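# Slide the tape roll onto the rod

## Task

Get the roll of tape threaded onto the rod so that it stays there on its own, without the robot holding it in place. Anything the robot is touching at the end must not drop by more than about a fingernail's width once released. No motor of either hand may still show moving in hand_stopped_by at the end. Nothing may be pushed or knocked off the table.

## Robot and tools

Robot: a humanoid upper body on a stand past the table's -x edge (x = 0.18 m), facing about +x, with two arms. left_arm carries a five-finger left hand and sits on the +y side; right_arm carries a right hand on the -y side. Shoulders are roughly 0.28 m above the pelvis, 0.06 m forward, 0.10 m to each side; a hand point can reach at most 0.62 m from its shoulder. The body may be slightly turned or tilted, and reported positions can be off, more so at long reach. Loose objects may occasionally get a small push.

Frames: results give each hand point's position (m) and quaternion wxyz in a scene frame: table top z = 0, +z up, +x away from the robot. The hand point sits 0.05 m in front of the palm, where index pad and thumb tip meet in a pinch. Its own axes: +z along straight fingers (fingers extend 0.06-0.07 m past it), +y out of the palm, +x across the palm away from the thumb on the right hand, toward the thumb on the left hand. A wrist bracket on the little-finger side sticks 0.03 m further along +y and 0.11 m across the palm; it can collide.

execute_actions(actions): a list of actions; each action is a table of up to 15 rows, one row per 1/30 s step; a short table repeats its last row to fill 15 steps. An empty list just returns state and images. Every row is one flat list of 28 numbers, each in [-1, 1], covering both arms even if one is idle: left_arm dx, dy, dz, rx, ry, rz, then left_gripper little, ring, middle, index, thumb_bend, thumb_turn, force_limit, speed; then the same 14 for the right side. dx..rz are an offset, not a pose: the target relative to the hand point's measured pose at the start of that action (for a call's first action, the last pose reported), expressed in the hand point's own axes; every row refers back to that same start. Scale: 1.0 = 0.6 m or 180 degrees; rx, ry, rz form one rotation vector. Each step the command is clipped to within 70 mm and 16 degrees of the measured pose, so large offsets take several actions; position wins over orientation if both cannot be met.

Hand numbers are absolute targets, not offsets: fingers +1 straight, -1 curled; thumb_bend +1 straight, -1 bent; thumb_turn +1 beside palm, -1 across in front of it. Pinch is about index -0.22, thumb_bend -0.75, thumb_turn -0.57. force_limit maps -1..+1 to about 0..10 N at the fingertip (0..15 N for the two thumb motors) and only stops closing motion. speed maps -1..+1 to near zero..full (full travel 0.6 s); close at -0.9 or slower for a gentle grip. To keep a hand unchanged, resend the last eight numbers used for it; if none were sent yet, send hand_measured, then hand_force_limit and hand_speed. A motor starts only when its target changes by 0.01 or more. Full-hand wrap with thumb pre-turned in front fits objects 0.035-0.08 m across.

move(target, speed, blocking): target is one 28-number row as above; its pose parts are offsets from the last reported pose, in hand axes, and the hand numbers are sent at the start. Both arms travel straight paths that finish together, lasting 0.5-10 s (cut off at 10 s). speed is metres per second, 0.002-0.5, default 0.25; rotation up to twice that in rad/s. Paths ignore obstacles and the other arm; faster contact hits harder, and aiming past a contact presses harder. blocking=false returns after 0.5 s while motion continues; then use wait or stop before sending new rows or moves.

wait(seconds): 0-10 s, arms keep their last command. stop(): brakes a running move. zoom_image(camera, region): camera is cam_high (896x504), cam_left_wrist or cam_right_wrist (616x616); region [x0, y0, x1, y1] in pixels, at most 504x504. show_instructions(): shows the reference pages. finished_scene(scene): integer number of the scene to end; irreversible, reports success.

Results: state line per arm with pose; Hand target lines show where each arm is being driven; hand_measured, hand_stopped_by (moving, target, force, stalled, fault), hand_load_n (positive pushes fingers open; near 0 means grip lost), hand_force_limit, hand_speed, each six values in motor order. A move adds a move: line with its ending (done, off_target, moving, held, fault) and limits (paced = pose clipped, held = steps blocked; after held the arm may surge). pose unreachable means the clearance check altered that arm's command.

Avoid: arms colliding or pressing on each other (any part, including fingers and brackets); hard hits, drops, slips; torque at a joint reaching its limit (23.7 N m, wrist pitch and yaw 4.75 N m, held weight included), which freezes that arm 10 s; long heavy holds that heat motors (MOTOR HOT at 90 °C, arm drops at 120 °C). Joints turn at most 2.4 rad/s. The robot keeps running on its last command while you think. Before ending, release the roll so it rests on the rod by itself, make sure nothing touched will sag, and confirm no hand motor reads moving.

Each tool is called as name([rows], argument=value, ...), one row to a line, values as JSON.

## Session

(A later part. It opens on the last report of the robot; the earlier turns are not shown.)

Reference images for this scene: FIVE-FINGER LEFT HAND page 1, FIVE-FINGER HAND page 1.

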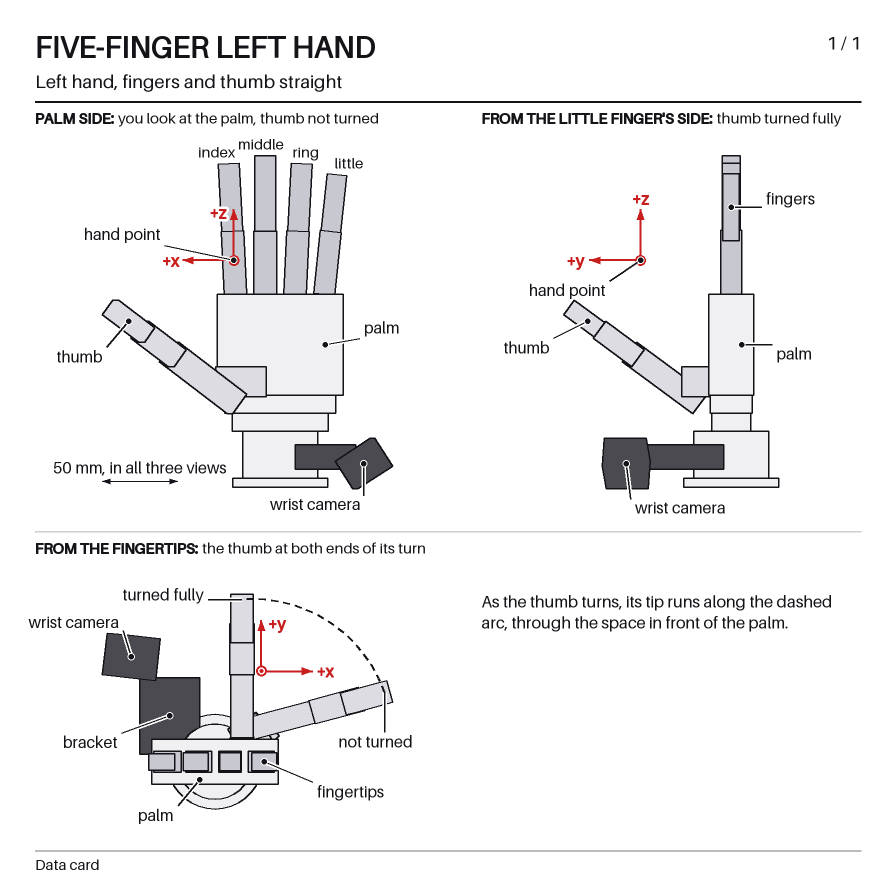

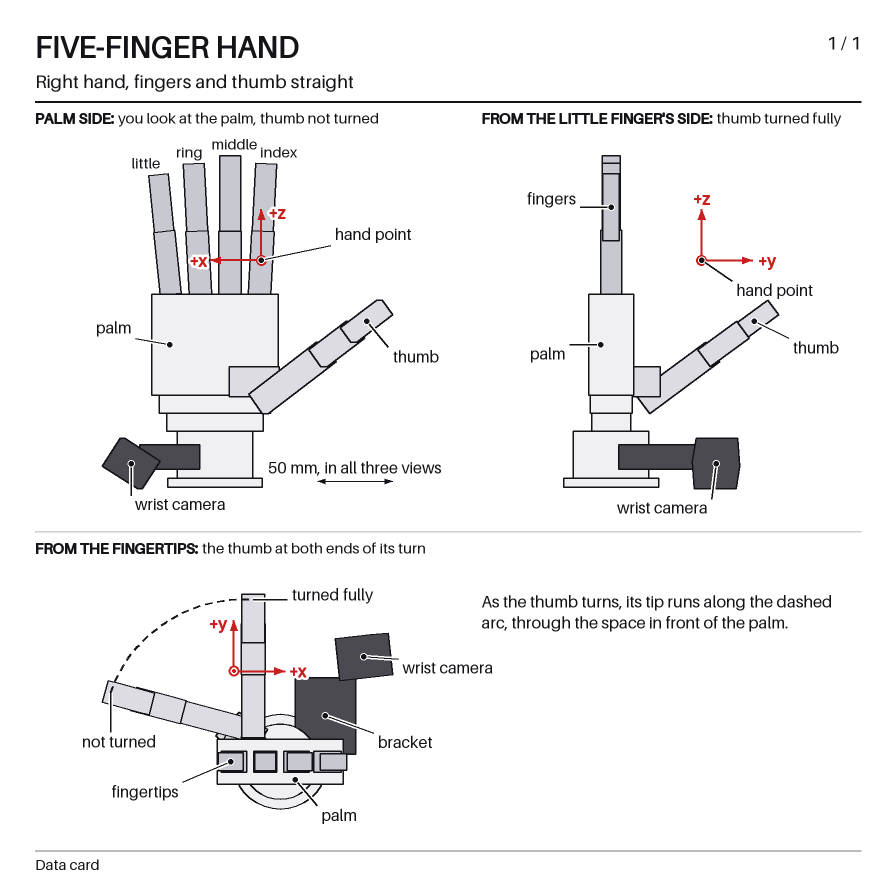

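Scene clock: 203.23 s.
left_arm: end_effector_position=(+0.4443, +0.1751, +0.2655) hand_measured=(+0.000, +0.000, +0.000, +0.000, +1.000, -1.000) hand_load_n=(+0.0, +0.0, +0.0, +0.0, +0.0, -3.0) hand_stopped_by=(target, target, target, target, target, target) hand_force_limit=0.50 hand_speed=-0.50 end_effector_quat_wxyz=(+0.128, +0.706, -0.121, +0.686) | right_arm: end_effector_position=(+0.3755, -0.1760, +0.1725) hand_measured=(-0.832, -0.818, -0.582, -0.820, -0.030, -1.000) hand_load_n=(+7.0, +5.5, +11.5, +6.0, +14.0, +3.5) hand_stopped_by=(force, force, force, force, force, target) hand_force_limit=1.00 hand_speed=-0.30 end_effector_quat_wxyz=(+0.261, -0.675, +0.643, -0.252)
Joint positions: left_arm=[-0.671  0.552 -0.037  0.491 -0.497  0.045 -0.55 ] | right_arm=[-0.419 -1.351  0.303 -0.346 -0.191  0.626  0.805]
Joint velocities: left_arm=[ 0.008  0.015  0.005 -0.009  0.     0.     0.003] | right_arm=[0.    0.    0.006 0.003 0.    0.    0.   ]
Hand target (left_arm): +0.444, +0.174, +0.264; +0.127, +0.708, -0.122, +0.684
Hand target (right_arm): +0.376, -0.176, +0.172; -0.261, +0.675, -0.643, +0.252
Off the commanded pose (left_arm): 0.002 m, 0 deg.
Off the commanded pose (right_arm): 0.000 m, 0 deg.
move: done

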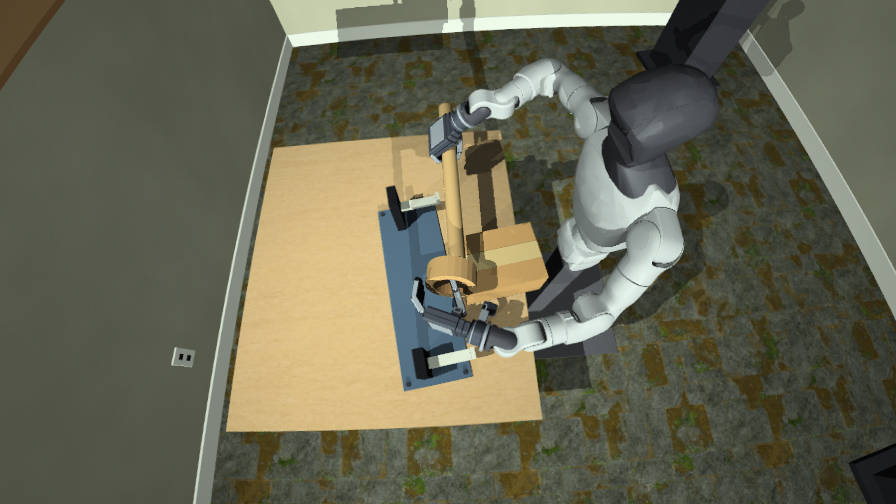

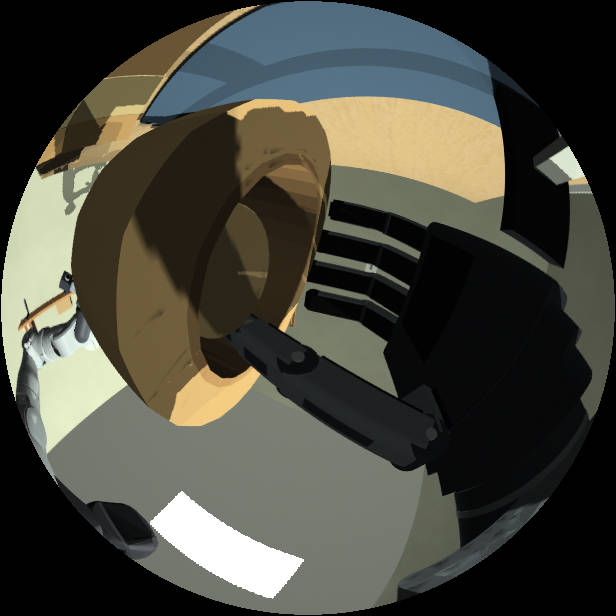

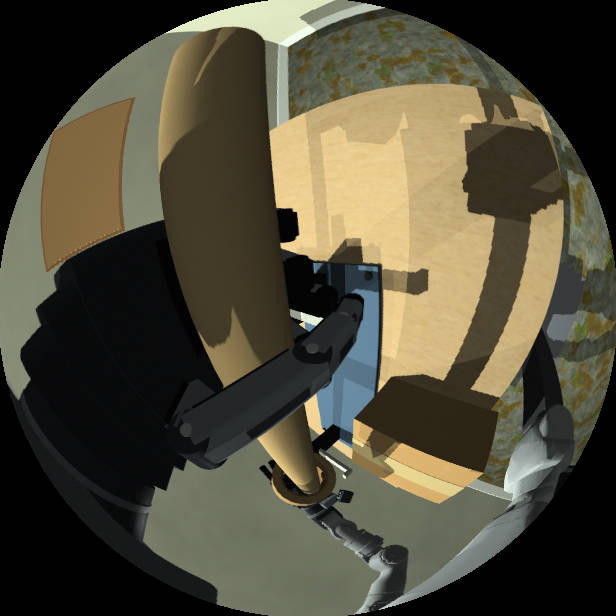

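move(target=[0,0.055,0.015,0,0,0.08,0,0,0,0,1,-0.75,0.5,-0.5,0,0,0,0,0,0,-0.9,-0.9,-0.9,-0.9,-0.6,-1,1,-0.3], speed=0.02)

zoom_image(camera="cam_high", region=[380,200,580,400])

Scene clock: 214.57 s.
left_arm: end_effector_position=(+0.4407, +0.1413, +0.2679) hand_measured=(+0.000, +0.000, +0.000, +0.000, +1.000, -0.750) hand_load_n=(+0.0, +0.0, +0.0, +0.0, +0.0, -3.0) hand_stopped_by=(target, target, target, target, target, target) hand_force_limit=0.50 hand_speed=-0.50 end_effector_quat_wxyz=(+0.042, +0.682, -0.206, +0.700) | right_arm: end_effector_position=(+0.3760, -0.1768, +0.1728) hand_measured=(-0.832, -0.818, -0.582, -0.820, -0.030, -1.000) hand_load_n=(+7.0, +5.5, +11.5, +6.0, +14.0, +3.5) hand_stopped_by=(force, force, force, force, force, target) hand_force_limit=1.00 hand_speed=-0.30 end_effector_quat_wxyz=(+0.261, -0.673, +0.644, -0.253)
Joint positions: left_arm=[-0.638  0.554 -0.121  0.296 -0.322  0.037 -0.412] | right_arm=[-0.419 -1.351  0.302 -0.344 -0.191  0.629  0.805]
Joint velocities: left_arm=[ 0.003  0.006  0.003  0.006 -0.003  0.     0.001] | right_arm=[ 0.002  0.    -0.003 -0.003 -0.009  0.     0.   ]
Hand target (left_arm): +0.441, +0.142, +0.266; +0.039, +0.684, -0.208, +0.698
Hand target (right_arm): +0.376, -0.176, +0.172; -0.261, +0.675, -0.643, +0.252
Off the commanded pose (left_arm): 0.002 m, 1 deg.
Off the commanded pose (right_arm): 0.001 m, 0 deg.
move: done

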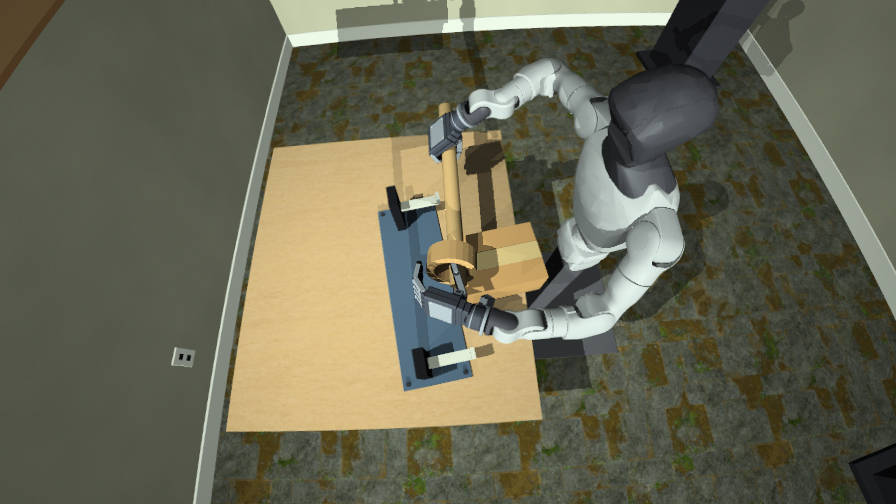

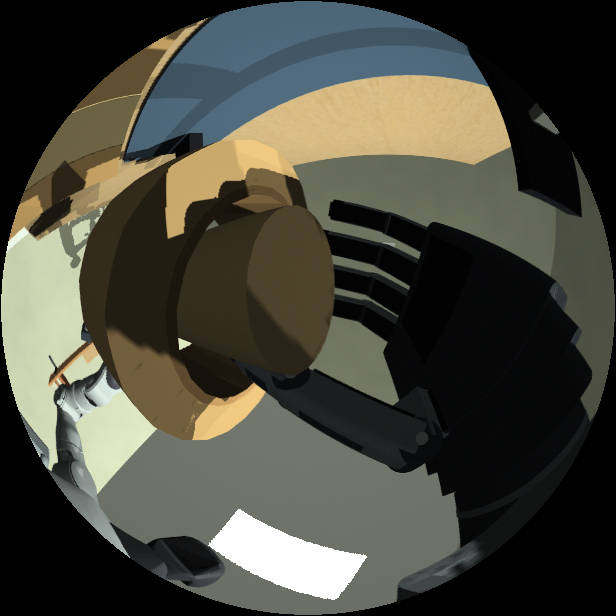

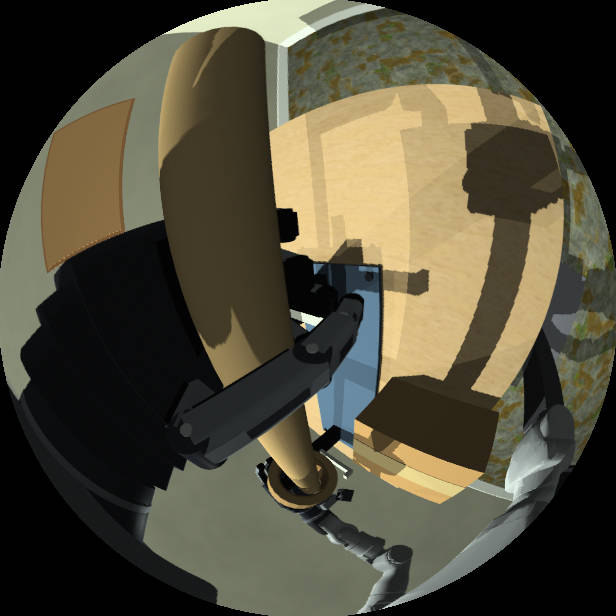

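Region (380, 200, 580, 400) of cam_high's 896x504 image, scaled by 2.520, with more detail than that image has.

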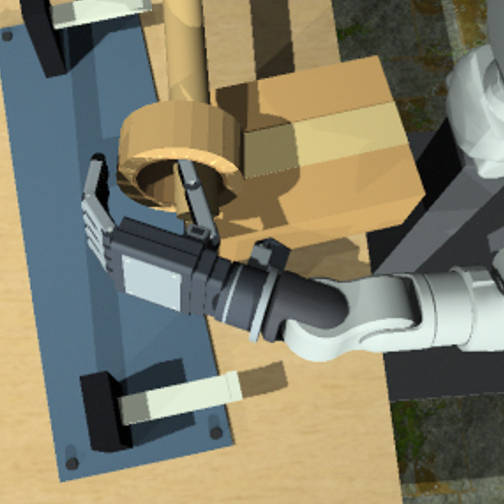

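move(target=[0.01,0.0,0,0,0,0.17,1,1,1,1,1,-0.1,0.5,-0.6,0,0,0,0,0,0,-0.9,-0.9,-0.9,-0.9,-0.6,-1,1,-0.3], speed=0.05)

zoom_image(camera="cam_high", region=[380,200,580,400])

Scene clock: 224.97 s.
left_arm: end_effector_position=(+0.4392, +0.1391, +0.2704) hand_measured=(+1.000, +1.000, +1.000, +1.000, +1.000, -0.102) hand_load_n=(+0.0, +0.0, +0.0, +0.0, +0.0, -4.0) hand_stopped_by=(target, target, target, target, target, target) hand_force_limit=0.50 hand_speed=-0.60 end_effector_quat_wxyz=(-0.141, +0.606, -0.376, +0.687) | right_arm: end_effector_position=(+0.3757, -0.1751, +0.1722) hand_measured=(-0.832, -0.818, -0.582, -0.820, -0.030, -1.000) hand_load_n=(+8.0, +6.0, +11.5, +4.5, +14.5, +2.5) hand_stopped_by=(force, force, force, force, force, target) hand_force_limit=1.00 hand_speed=-0.30 end_effector_quat_wxyz=(+0.262, -0.672, +0.646, -0.249)
Joint positions: left_arm=[-0.671  0.627 -0.135  0.173  0.083 -0.027 -0.412] | right_arm=[-0.422 -1.349  0.305 -0.343 -0.181  0.632  0.801]
Joint velocities: left_arm=[-0.012 -0.014  0.002 -0.003  0.003  0.     0.   ] | right_arm=[0.    0.018 0.011 0.008 0.002 0.    0.   ]
Hand target (left_arm): +0.440, +0.139, +0.278; -0.146, +0.597, -0.375, +0.694
Hand target (right_arm): +0.376, -0.177, +0.173; -0.261, +0.673, -0.644, +0.253
Off the commanded pose (left_arm): 0.004 m, 1 deg.
Off the commanded pose (right_arm): 0.002 m, 1 deg.
move: off_target (left_arm)

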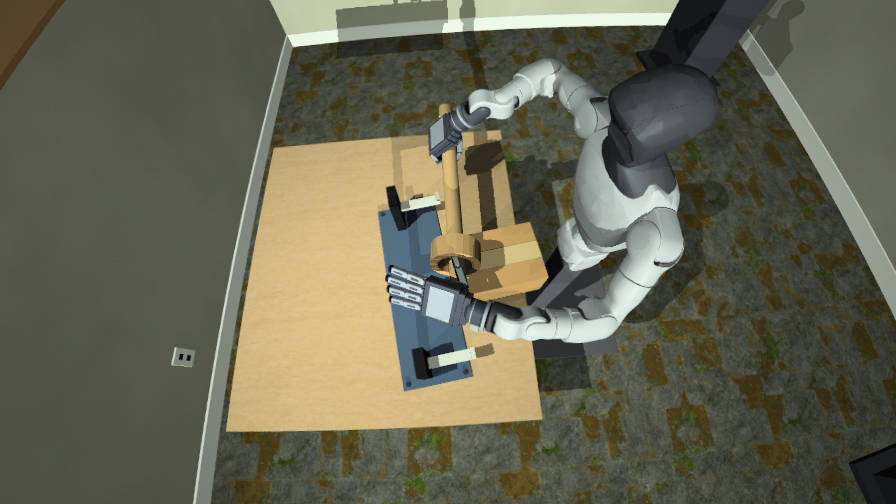

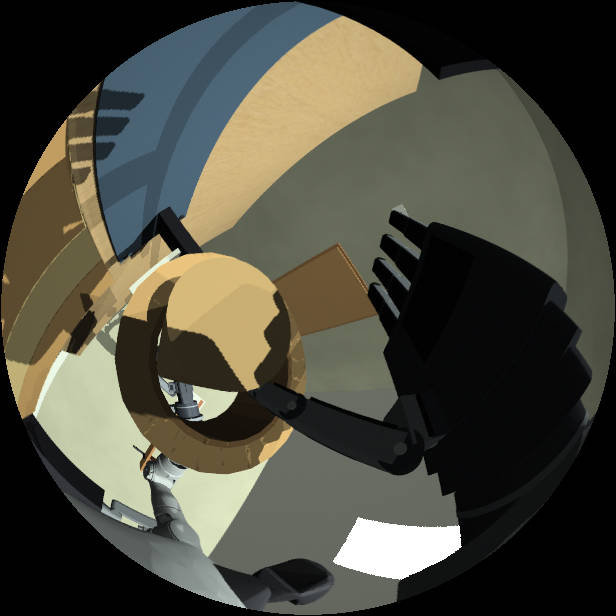

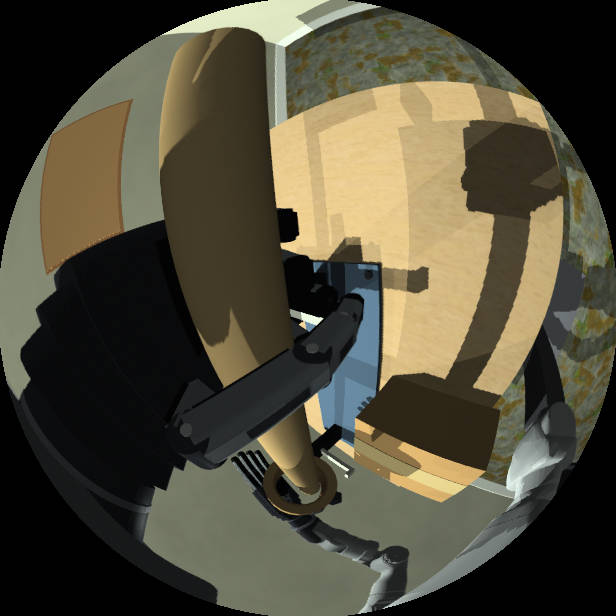

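Region (380, 200, 580, 400) of cam_high's 896x504 image, scaled by 2.520, with more detail than that image has.

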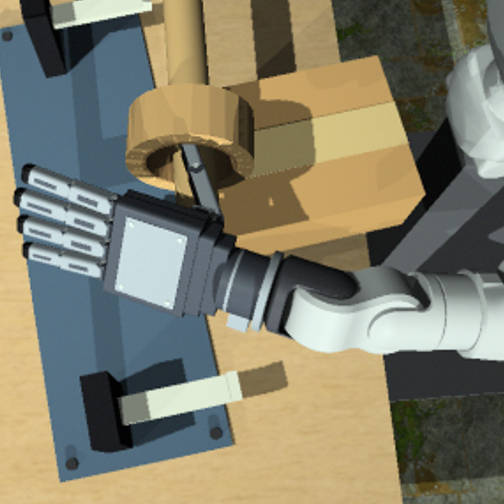

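move(target=[-0.015,0.014,0,0,0,0,1,1,1,1,1,-0.1,0.5,-0.6,0,0,0,0,0,0,-0.9,-0.9,-0.9,-0.9,-0.6,-1,1,-0.3], speed=0.02)

move(target=[-0.06,-0.075,-0.05,0,0,0,1,1,1,1,1,-0.1,0.5,-0.6,0,0,0,0,0,0,-0.9,-0.9,-0.9,-0.9,-0.6,-1,1,-0.3], speed=0.02)

zoom_image(camera="cam_high", region=[380,200,580,400])

Scene clock: 235.00 s.
left_arm: end_effector_position=(+0.4392, +0.1405, +0.2597) hand_measured=(+1.000, +1.000, +1.000, +1.000, +1.000, -0.102) hand_load_n=(+0.0, +0.0, +0.0, +0.0, +0.0, -3.0) hand_stopped_by=(target, target, target, target, target, target) hand_force_limit=0.50 hand_speed=-0.60 end_effector_quat_wxyz=(-0.141, +0.606, -0.375, +0.687) | right_arm: end_effector_position=(+0.3750, -0.1750, +0.1713) hand_measured=(-0.832, -0.818, -0.582, -0.820, -0.030, -1.000) hand_load_n=(+8.0, +5.5, +11.5, +5.0, +14.5, +2.5) hand_stopped_by=(force, force, force, force, force, target) hand_force_limit=1.00 hand_speed=-0.30 end_effector_quat_wxyz=(+0.261, -0.672, +0.647, -0.248)
Joint positions: left_arm=[-0.659  0.619 -0.146  0.226  0.09  -0.088 -0.388] | right_arm=[-0.421 -1.348  0.307 -0.343 -0.181  0.632  0.802]
Joint velocities: left_arm=[ 0.    -0.002  0.    -0.002 -0.003 -0.004  0.002] | right_arm=[ 0.    -0.003  0.009 -0.008  0.005  0.     0.   ]
Hand target (left_arm): +0.439, +0.140, +0.258; -0.142, +0.606, -0.376, +0.686
Hand target (right_arm): +0.376, -0.175, +0.172; -0.262, +0.672, -0.646, +0.249
Off the commanded pose (left_arm): 0.002 m, 0 deg.
Off the commanded pose (right_arm): 0.001 m, 0 deg.
move: done

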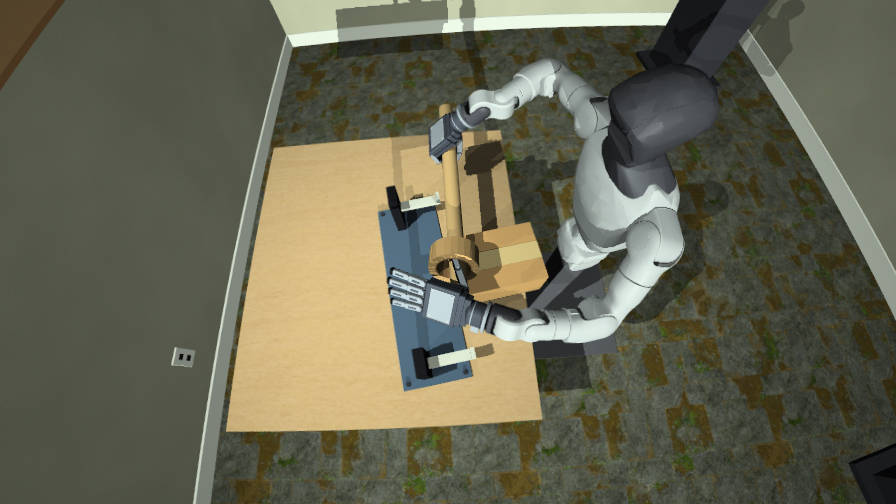

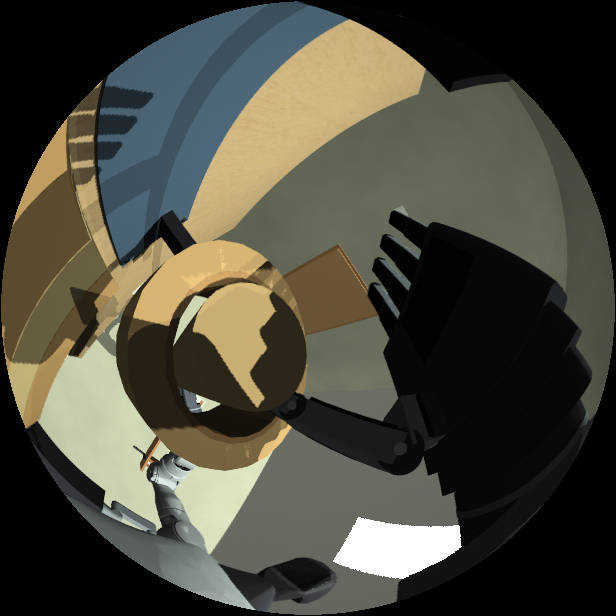

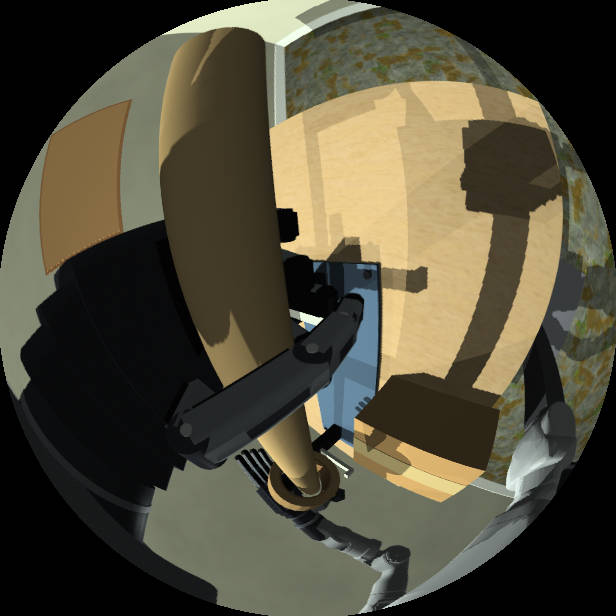

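Scene clock: 238.50 s.
left_arm: end_effector_position=(+0.4338, +0.2034, +0.2669) hand_measured=(+1.000, +1.000, +1.000, +1.000, +1.000, -0.102) hand_load_n=(+0.0, +0.0, +0.0, +0.0, +0.0, -3.0) hand_stopped_by=(target, target, target, target, target, target) hand_force_limit=0.50 hand_speed=-0.60 end_effector_quat_wxyz=(-0.142, +0.604, -0.375, +0.688) | right_arm: end_effector_position=(+0.3750, -0.1750, +0.1713) hand_measured=(-0.832, -0.818, -0.582, -0.820, -0.030, -1.000) hand_load_n=(+8.0, +5.5, +11.5, +5.0, +14.5, +2.5) hand_stopped_by=(force, force, force, force, force, target) hand_force_limit=1.00 hand_speed=-0.30 end_effector_quat_wxyz=(+0.261, -0.672, +0.647, -0.248)
Joint positions: left_arm=[-0.718  0.731 -0.033  0.544 -0.005 -0.372 -0.548] | right_arm=[-0.421 -1.348  0.307 -0.343 -0.181  0.632  0.802]
Joint velocities: left_arm=[-0.011  0.    -0.014  0.011 -0.015 -0.003 -0.003] | right_arm=[ 0.005 -0.002  0.    -0.011  0.011  0.     0.   ]
Hand target (left_arm): +0.434, +0.204, +0.269; -0.141, +0.603, -0.374, +0.690
Hand target (right_arm): +0.375, -0.175, +0.171; -0.261, +0.672, -0.647, +0.248
Off the commanded pose (left_arm): 0.004 m, 0 deg.
Off the commanded pose (right_arm): 0.000 m, 0 deg.
move: off_target (left_arm)

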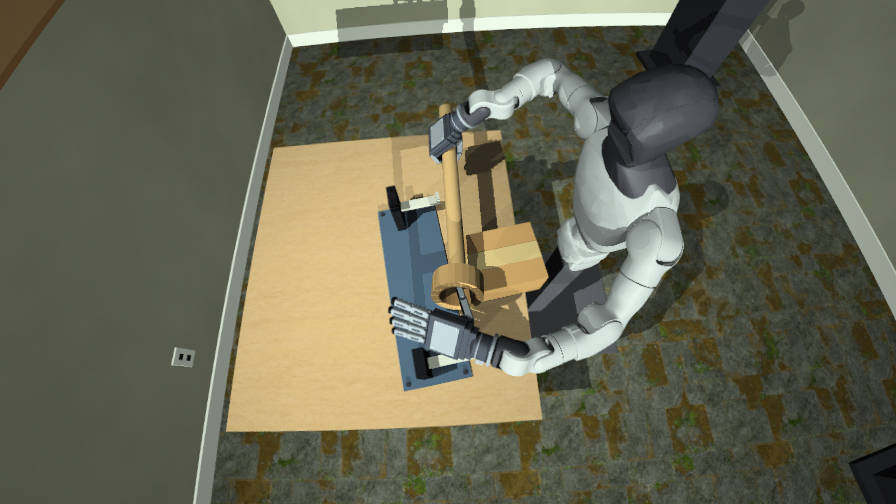

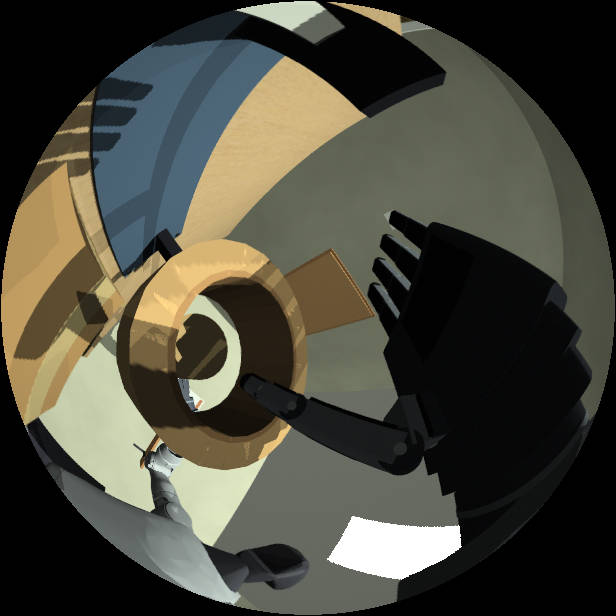

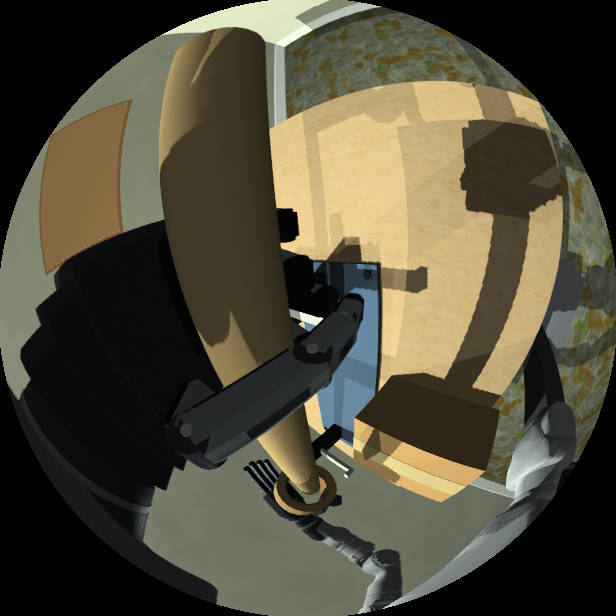

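Region (380, 200, 580, 400) of cam_high's 896x504 image, scaled by 2.520, with more detail than that image has.

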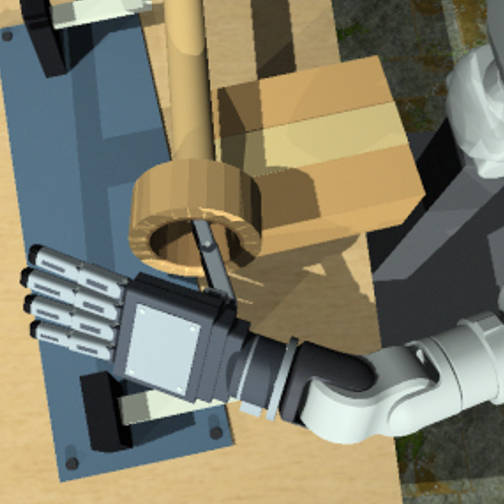

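move(target=[0.075,0.068,0.047,0,0,0,1,1,1,1,1,-0.1,0.5,-0.6,0,0,0,0,0,0,-0.9,-0.9,-0.9,-0.9,-0.6,-1,1,-0.3], speed=0.025)

move(target=[0,-0.01,0,0.03,0,0.17,1,1,1,1,1,0.5,0.5,-0.7,0,0,0,0,0,0,-0.9,-0.9,-0.9,-0.9,-0.6,-1,1,-0.3], speed=0.06)

zoom_image(camera="cam_high", region=[380,200,580,400])

Scene clock: 248.43 s.
left_arm: end_effector_position=(+0.4361, +0.1378, +0.2662) hand_measured=(+1.000, +1.000, +1.000, +1.000, +1.000, -0.102) hand_load_n=(+0.0, +0.0, +0.0, +0.0, +0.0, -3.0) hand_stopped_by=(target, target, target, target, target, target) hand_force_limit=0.50 hand_speed=-0.60 end_effector_quat_wxyz=(-0.140, +0.608, -0.377, +0.685) | right_arm: end_effector_position=(+0.3751, -0.1753, +0.1712) hand_measured=(-0.832, -0.818, -0.582, -0.820, -0.030, -1.000) hand_load_n=(+8.0, +5.5, +11.5, +5.0, +14.5, +2.5) hand_stopped_by=(force, force, force, force, force, target) hand_force_limit=1.00 hand_speed=-0.30 end_effector_quat_wxyz=(+0.261, -0.671, +0.648, -0.248)
Joint positions: left_arm=[-0.65   0.623 -0.133  0.154  0.089 -0.02  -0.411] | right_arm=[-0.421 -1.348  0.307 -0.343 -0.181  0.633  0.802]
Joint velocities: left_arm=[-0.005  0.008  0.009  0.005 -0.002  0.001  0.002] | right_arm=[-0.008  0.014 -0.012  0.003  0.025  0.     0.   ]
Hand target (left_arm): +0.436, +0.137, +0.267; -0.141, +0.607, -0.377, +0.685
Hand target (right_arm): +0.375, -0.175, +0.171; -0.261, +0.672, -0.647, +0.248
Off the commanded pose (left_arm): 0.006 m, 1 deg.
Off the commanded pose (right_arm): 0.000 m, 0 deg.
move: off_target (left_arm)

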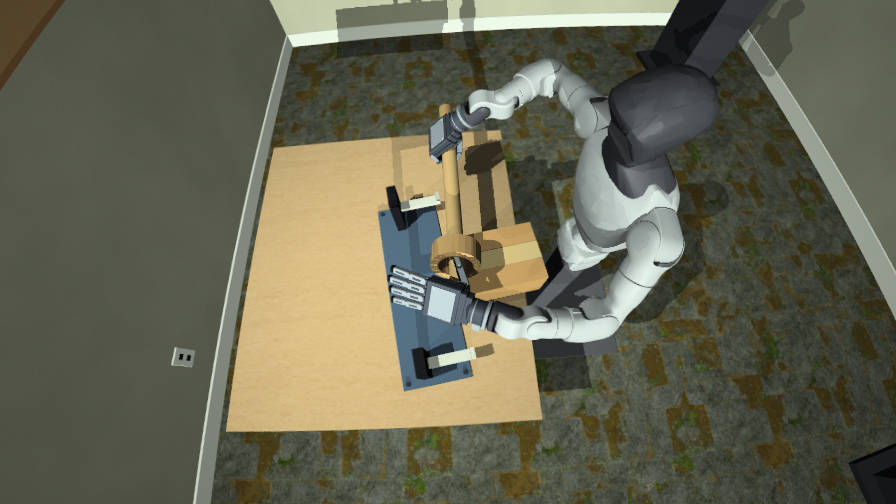

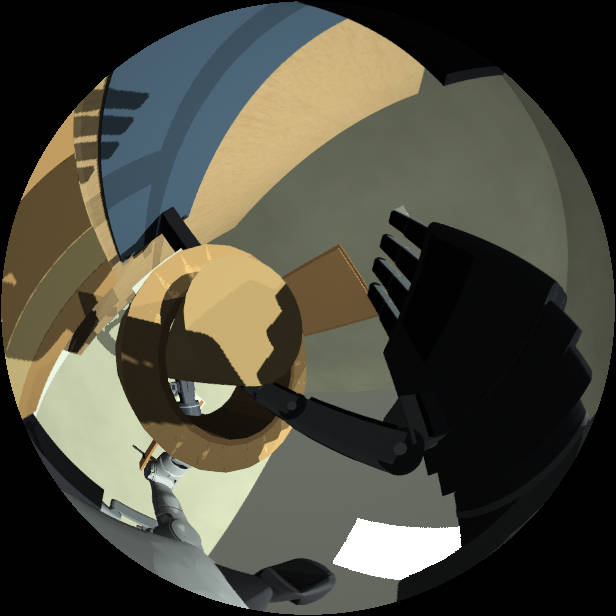

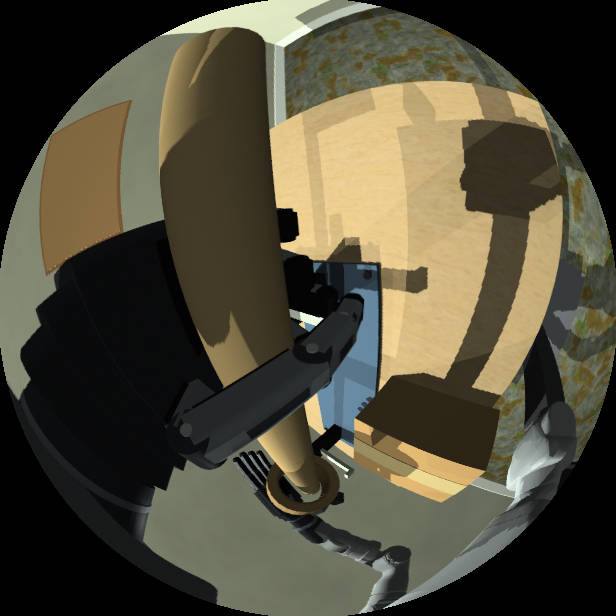

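Scene clock: 253.20 s.
left_arm: end_effector_position=(+0.4366, +0.1407, +0.2709) hand_measured=(+1.000, +1.000, +1.000, +1.000, +1.000, +0.498) hand_load_n=(+0.0, +0.0, +0.0, +0.0, +0.0, -3.0) hand_stopped_by=(target, target, target, target, target, target) hand_force_limit=0.50 hand_speed=-0.70 end_effector_quat_wxyz=(-0.340, +0.478, -0.490, +0.645) | right_arm: end_effector_position=(+0.3741, -0.1735, +0.1703) hand_measured=(-0.832, -0.818, -0.582, -0.820, -0.030, -1.000) hand_load_n=(+8.5, +6.0, +11.5, +4.5, +14.5, +2.5) hand_stopped_by=(force, force, force, force, force, target) hand_force_limit=1.00 hand_speed=-0.30 end_effector_quat_wxyz=(+0.262, -0.671, +0.649, -0.244)
Joint positions: left_arm=[-0.618  0.647 -0.153 -0.026  0.558 -0.067 -0.308] | right_arm=[-0.424 -1.348  0.313 -0.343 -0.169  0.635  0.797]
Joint velocities: left_arm=[ 0.006  0.     0.021 -0.006  0.014 -0.004  0.   ] | right_arm=[ 0.018  0.002 -0.009 -0.003  0.008  0.     0.   ]
Hand target (left_arm): +0.437, +0.140, +0.274; -0.344, +0.473, -0.489, +0.647
Hand target (right_arm): +0.375, -0.175, +0.171; -0.261, +0.671, -0.648, +0.248
Off the commanded pose (left_arm): 0.002 m, 1 deg.
Off the commanded pose (right_arm): 0.002 m, 1 deg.
move: done

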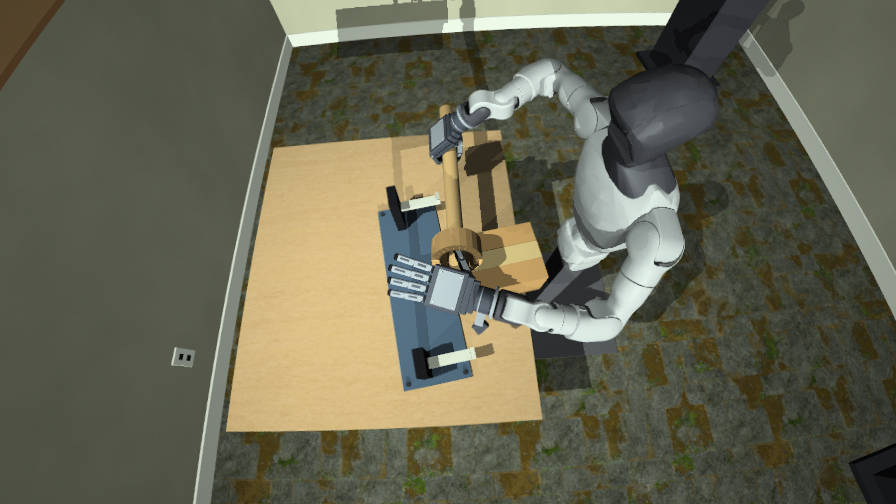

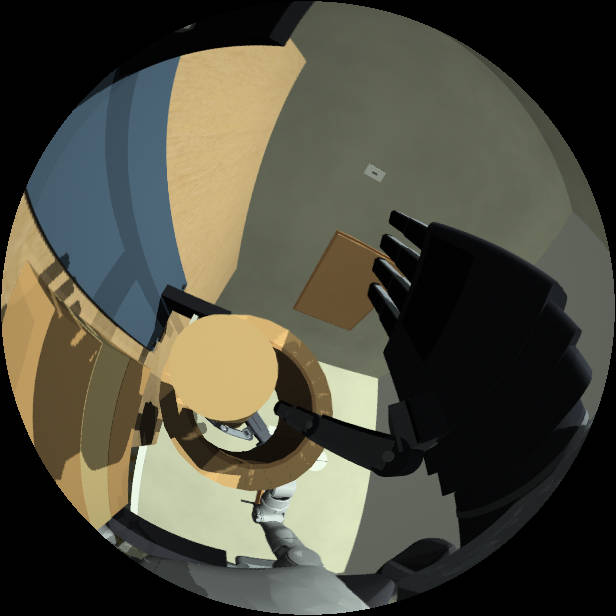

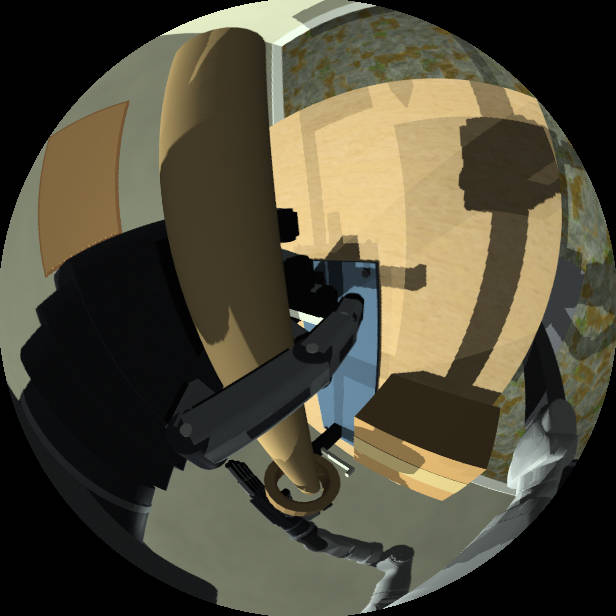

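Region (380, 200, 580, 400) of cam_high's 896x504 image, scaled by 2.520, with more detail than that image has.

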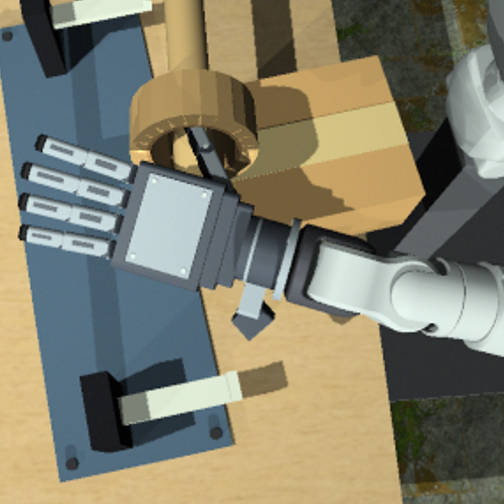

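move(target=[-0.01,0,0.032,0,0,0,1,1,1,1,1,0.5,0.5,-0.7,-0.17,-0.045,0.02,0,0,0,-0.9,-0.9,-0.9,-0.9,-0.6,-1,1,-0.3], speed=0.03)

zoom_image(camera="cam_high", region=[370,130,620,380])

Scene clock: 263.60 s.
left_arm: end_effector_position=(+0.4566, +0.1408, +0.2698) hand_measured=(+1.000, +1.000, +1.000, +1.000, +1.000, +0.498) hand_load_n=(+0.0, +0.0, +0.0, +0.0, +0.0, -2.5) hand_stopped_by=(target, target, target, target, target, target) hand_force_limit=0.50 hand_speed=-0.70 end_effector_quat_wxyz=(-0.339, +0.480, -0.488, +0.645) | right_arm: end_effector_position=(+0.3977, -0.0694, +0.1761) hand_measured=(-0.832, -0.818, -0.582, -0.820, -0.030, -1.000) hand_load_n=(+8.0, +5.5, +11.5, +5.0, +14.5, +2.5) hand_stopped_by=(force, force, force, force, force, target) hand_force_limit=1.00 hand_speed=-0.30 end_effector_quat_wxyz=(+0.256, -0.680, +0.644, -0.240)
Joint positions: left_arm=[-0.719  0.63  -0.198  0.13   0.558 -0.108 -0.269] | right_arm=[-1.037 -0.986  0.843 -0.315 -0.43   1.084  1.022]
Joint velocities: left_arm=[-0.005  0.002 -0.002  0.002 -0.008  0.     0.   ] | right_arm=[ 0.012 -0.006  0.017  0.002  0.002  0.009  0.   ]
Hand target (left_arm): +0.457, +0.140, +0.270; -0.340, +0.479, -0.489, +0.645
Hand target (right_arm): +0.398, -0.070, +0.176; -0.255, +0.679, -0.644, +0.242
Off the commanded pose (left_arm): 0.001 m, 0 deg.
Off the commanded pose (right_arm): 0.005 m, 1 deg.
move: off_target (right_arm)

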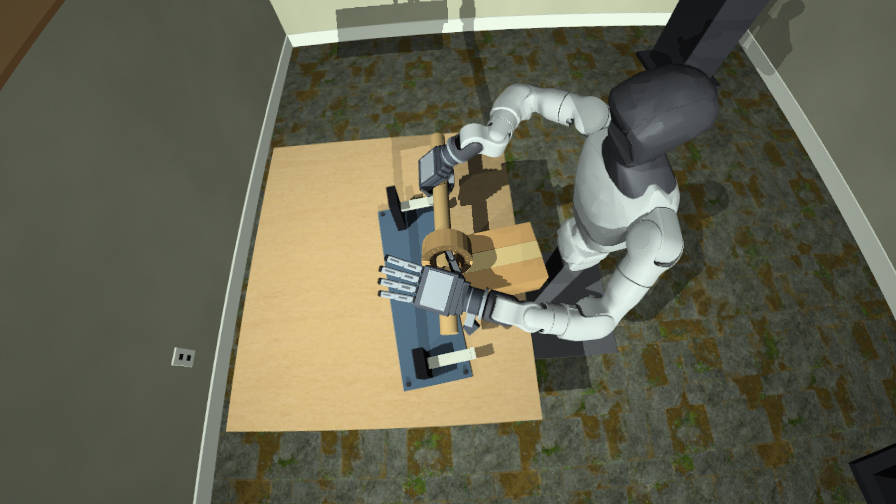

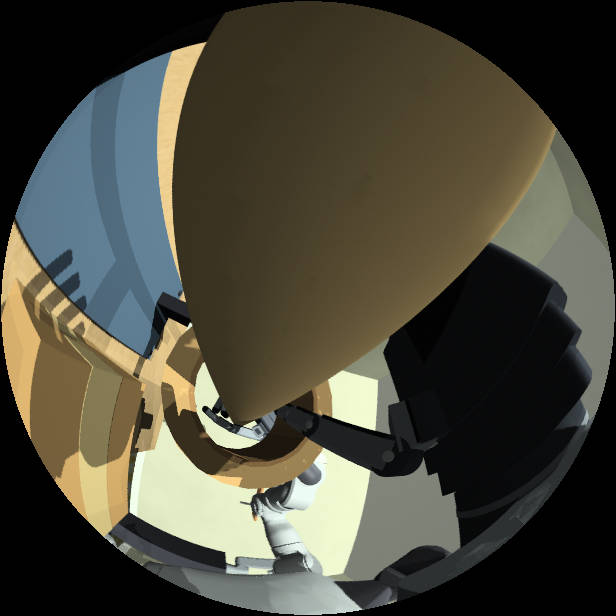

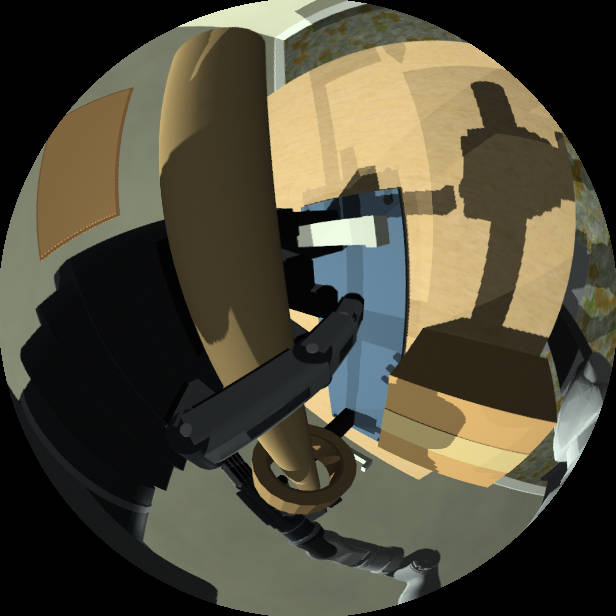

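Region (370, 130, 620, 380) of cam_high's 896x504 image, scaled by 2.016, with more detail than that image has.

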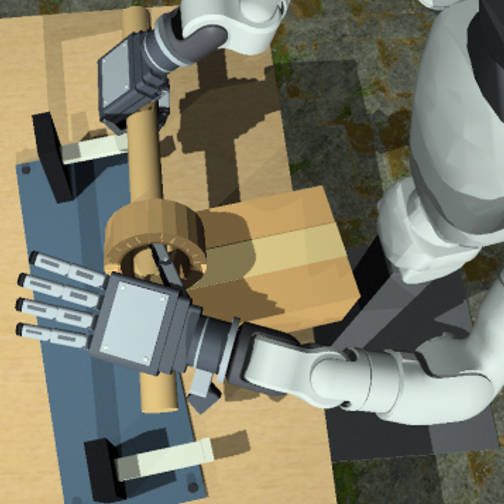

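move(target=[-0.14,-0.035,-0.012,0,0,0,1,1,1,1,1,0.5,0.5,-0.7,-0.145,-0.025,0.045,0,0,0,-0.9,-0.9,-0.9,-0.9,-0.6,-1,1,-0.3], speed=0.03)

zoom_image(camera="cam_high", region=[370,150,620,400])

Scene clock: 271.17 s.
left_arm: end_effector_position=(+0.4802, +0.2239, +0.2670) hand_measured=(+1.000, +1.000, +1.000, +1.000, +1.000, +0.498) hand_load_n=(+0.0, +0.0, +0.0, +0.0, +0.0, -3.5) hand_stopped_by=(target, target, target, target, target, target) hand_force_limit=0.50 hand_speed=-0.70 end_effector_quat_wxyz=(-0.342, +0.481, -0.485, +0.646) | right_arm: end_effector_position=(+0.4213, +0.0197, +0.1624) hand_measured=(-0.832, -0.818, -0.582, -0.820, -0.030, -1.000) hand_load_n=(+8.0, +5.5, +11.5, +5.0, +14.5, +2.5) hand_stopped_by=(force, force, force, force, force, target) hand_force_limit=1.00 hand_speed=-0.30 end_effector_quat_wxyz=(+0.252, -0.683, +0.644, -0.233)
Joint positions: left_arm=[-1.035  0.748 -0.18   1.004  0.551 -0.734 -0.115] | right_arm=[-1.299 -0.552  1.026  0.114 -0.456  1.151  0.987]
Joint velocities: left_arm=[-0.018 -0.009  0.008  0.048 -0.008 -0.037  0.016] | right_arm=[ 0.008  0.011  0.015 -0.002 -0.011 -0.005  0.   ]
Hand target (left_arm): +0.481, +0.223, +0.270; -0.343, +0.477, -0.485, +0.648
Hand target (right_arm): +0.423, +0.019, +0.163; -0.253, +0.682, -0.644, +0.237
Off the commanded pose (left_arm): 0.005 m, 0 deg.
Off the commanded pose (right_arm): 0.003 m, 1 deg.
move: off_target (left_arm)

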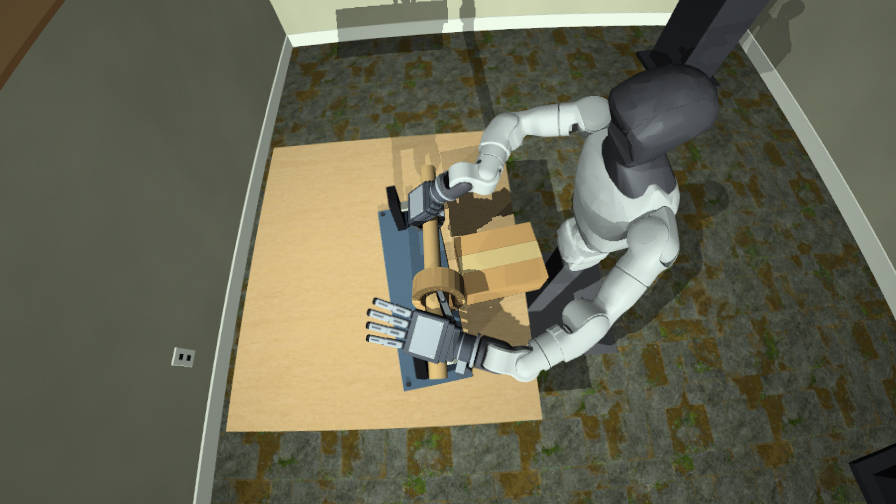

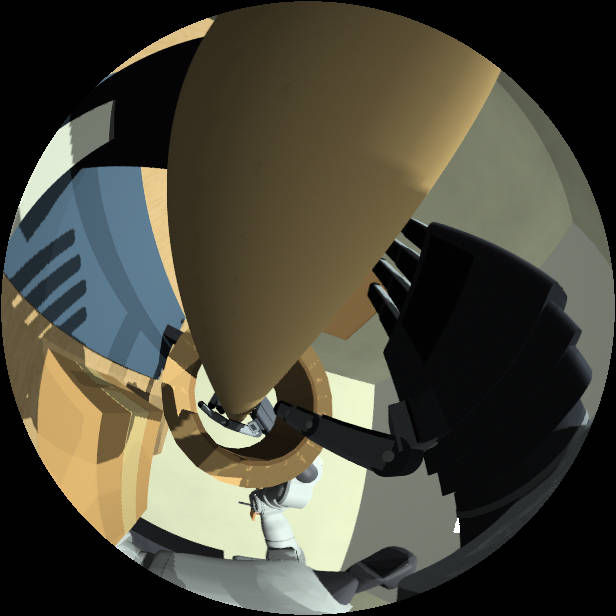

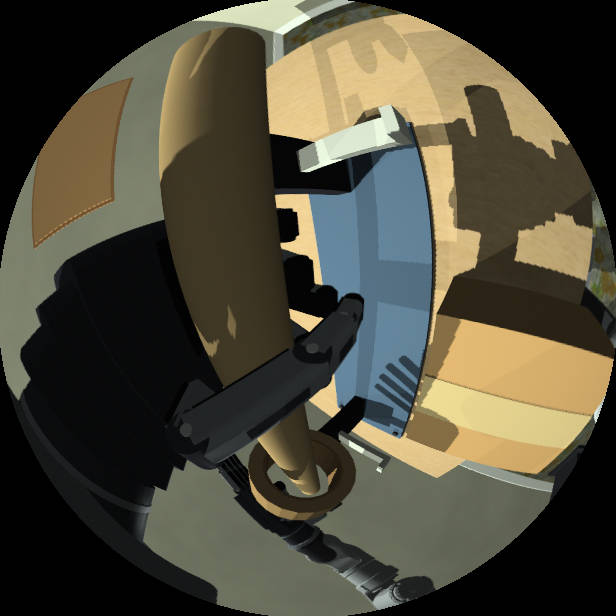

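Region (370, 150, 620, 400) of cam_high's 896x504 image, scaled by 2.016, with more detail than that image has.

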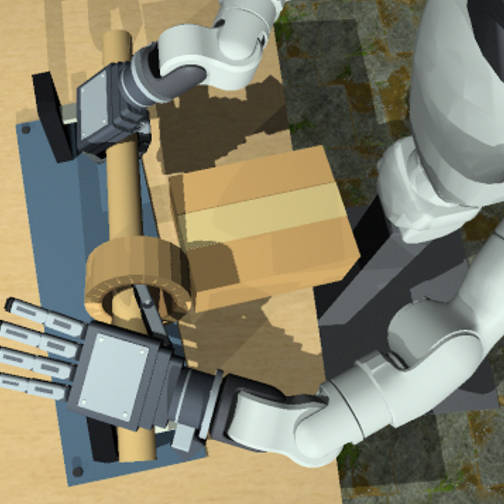

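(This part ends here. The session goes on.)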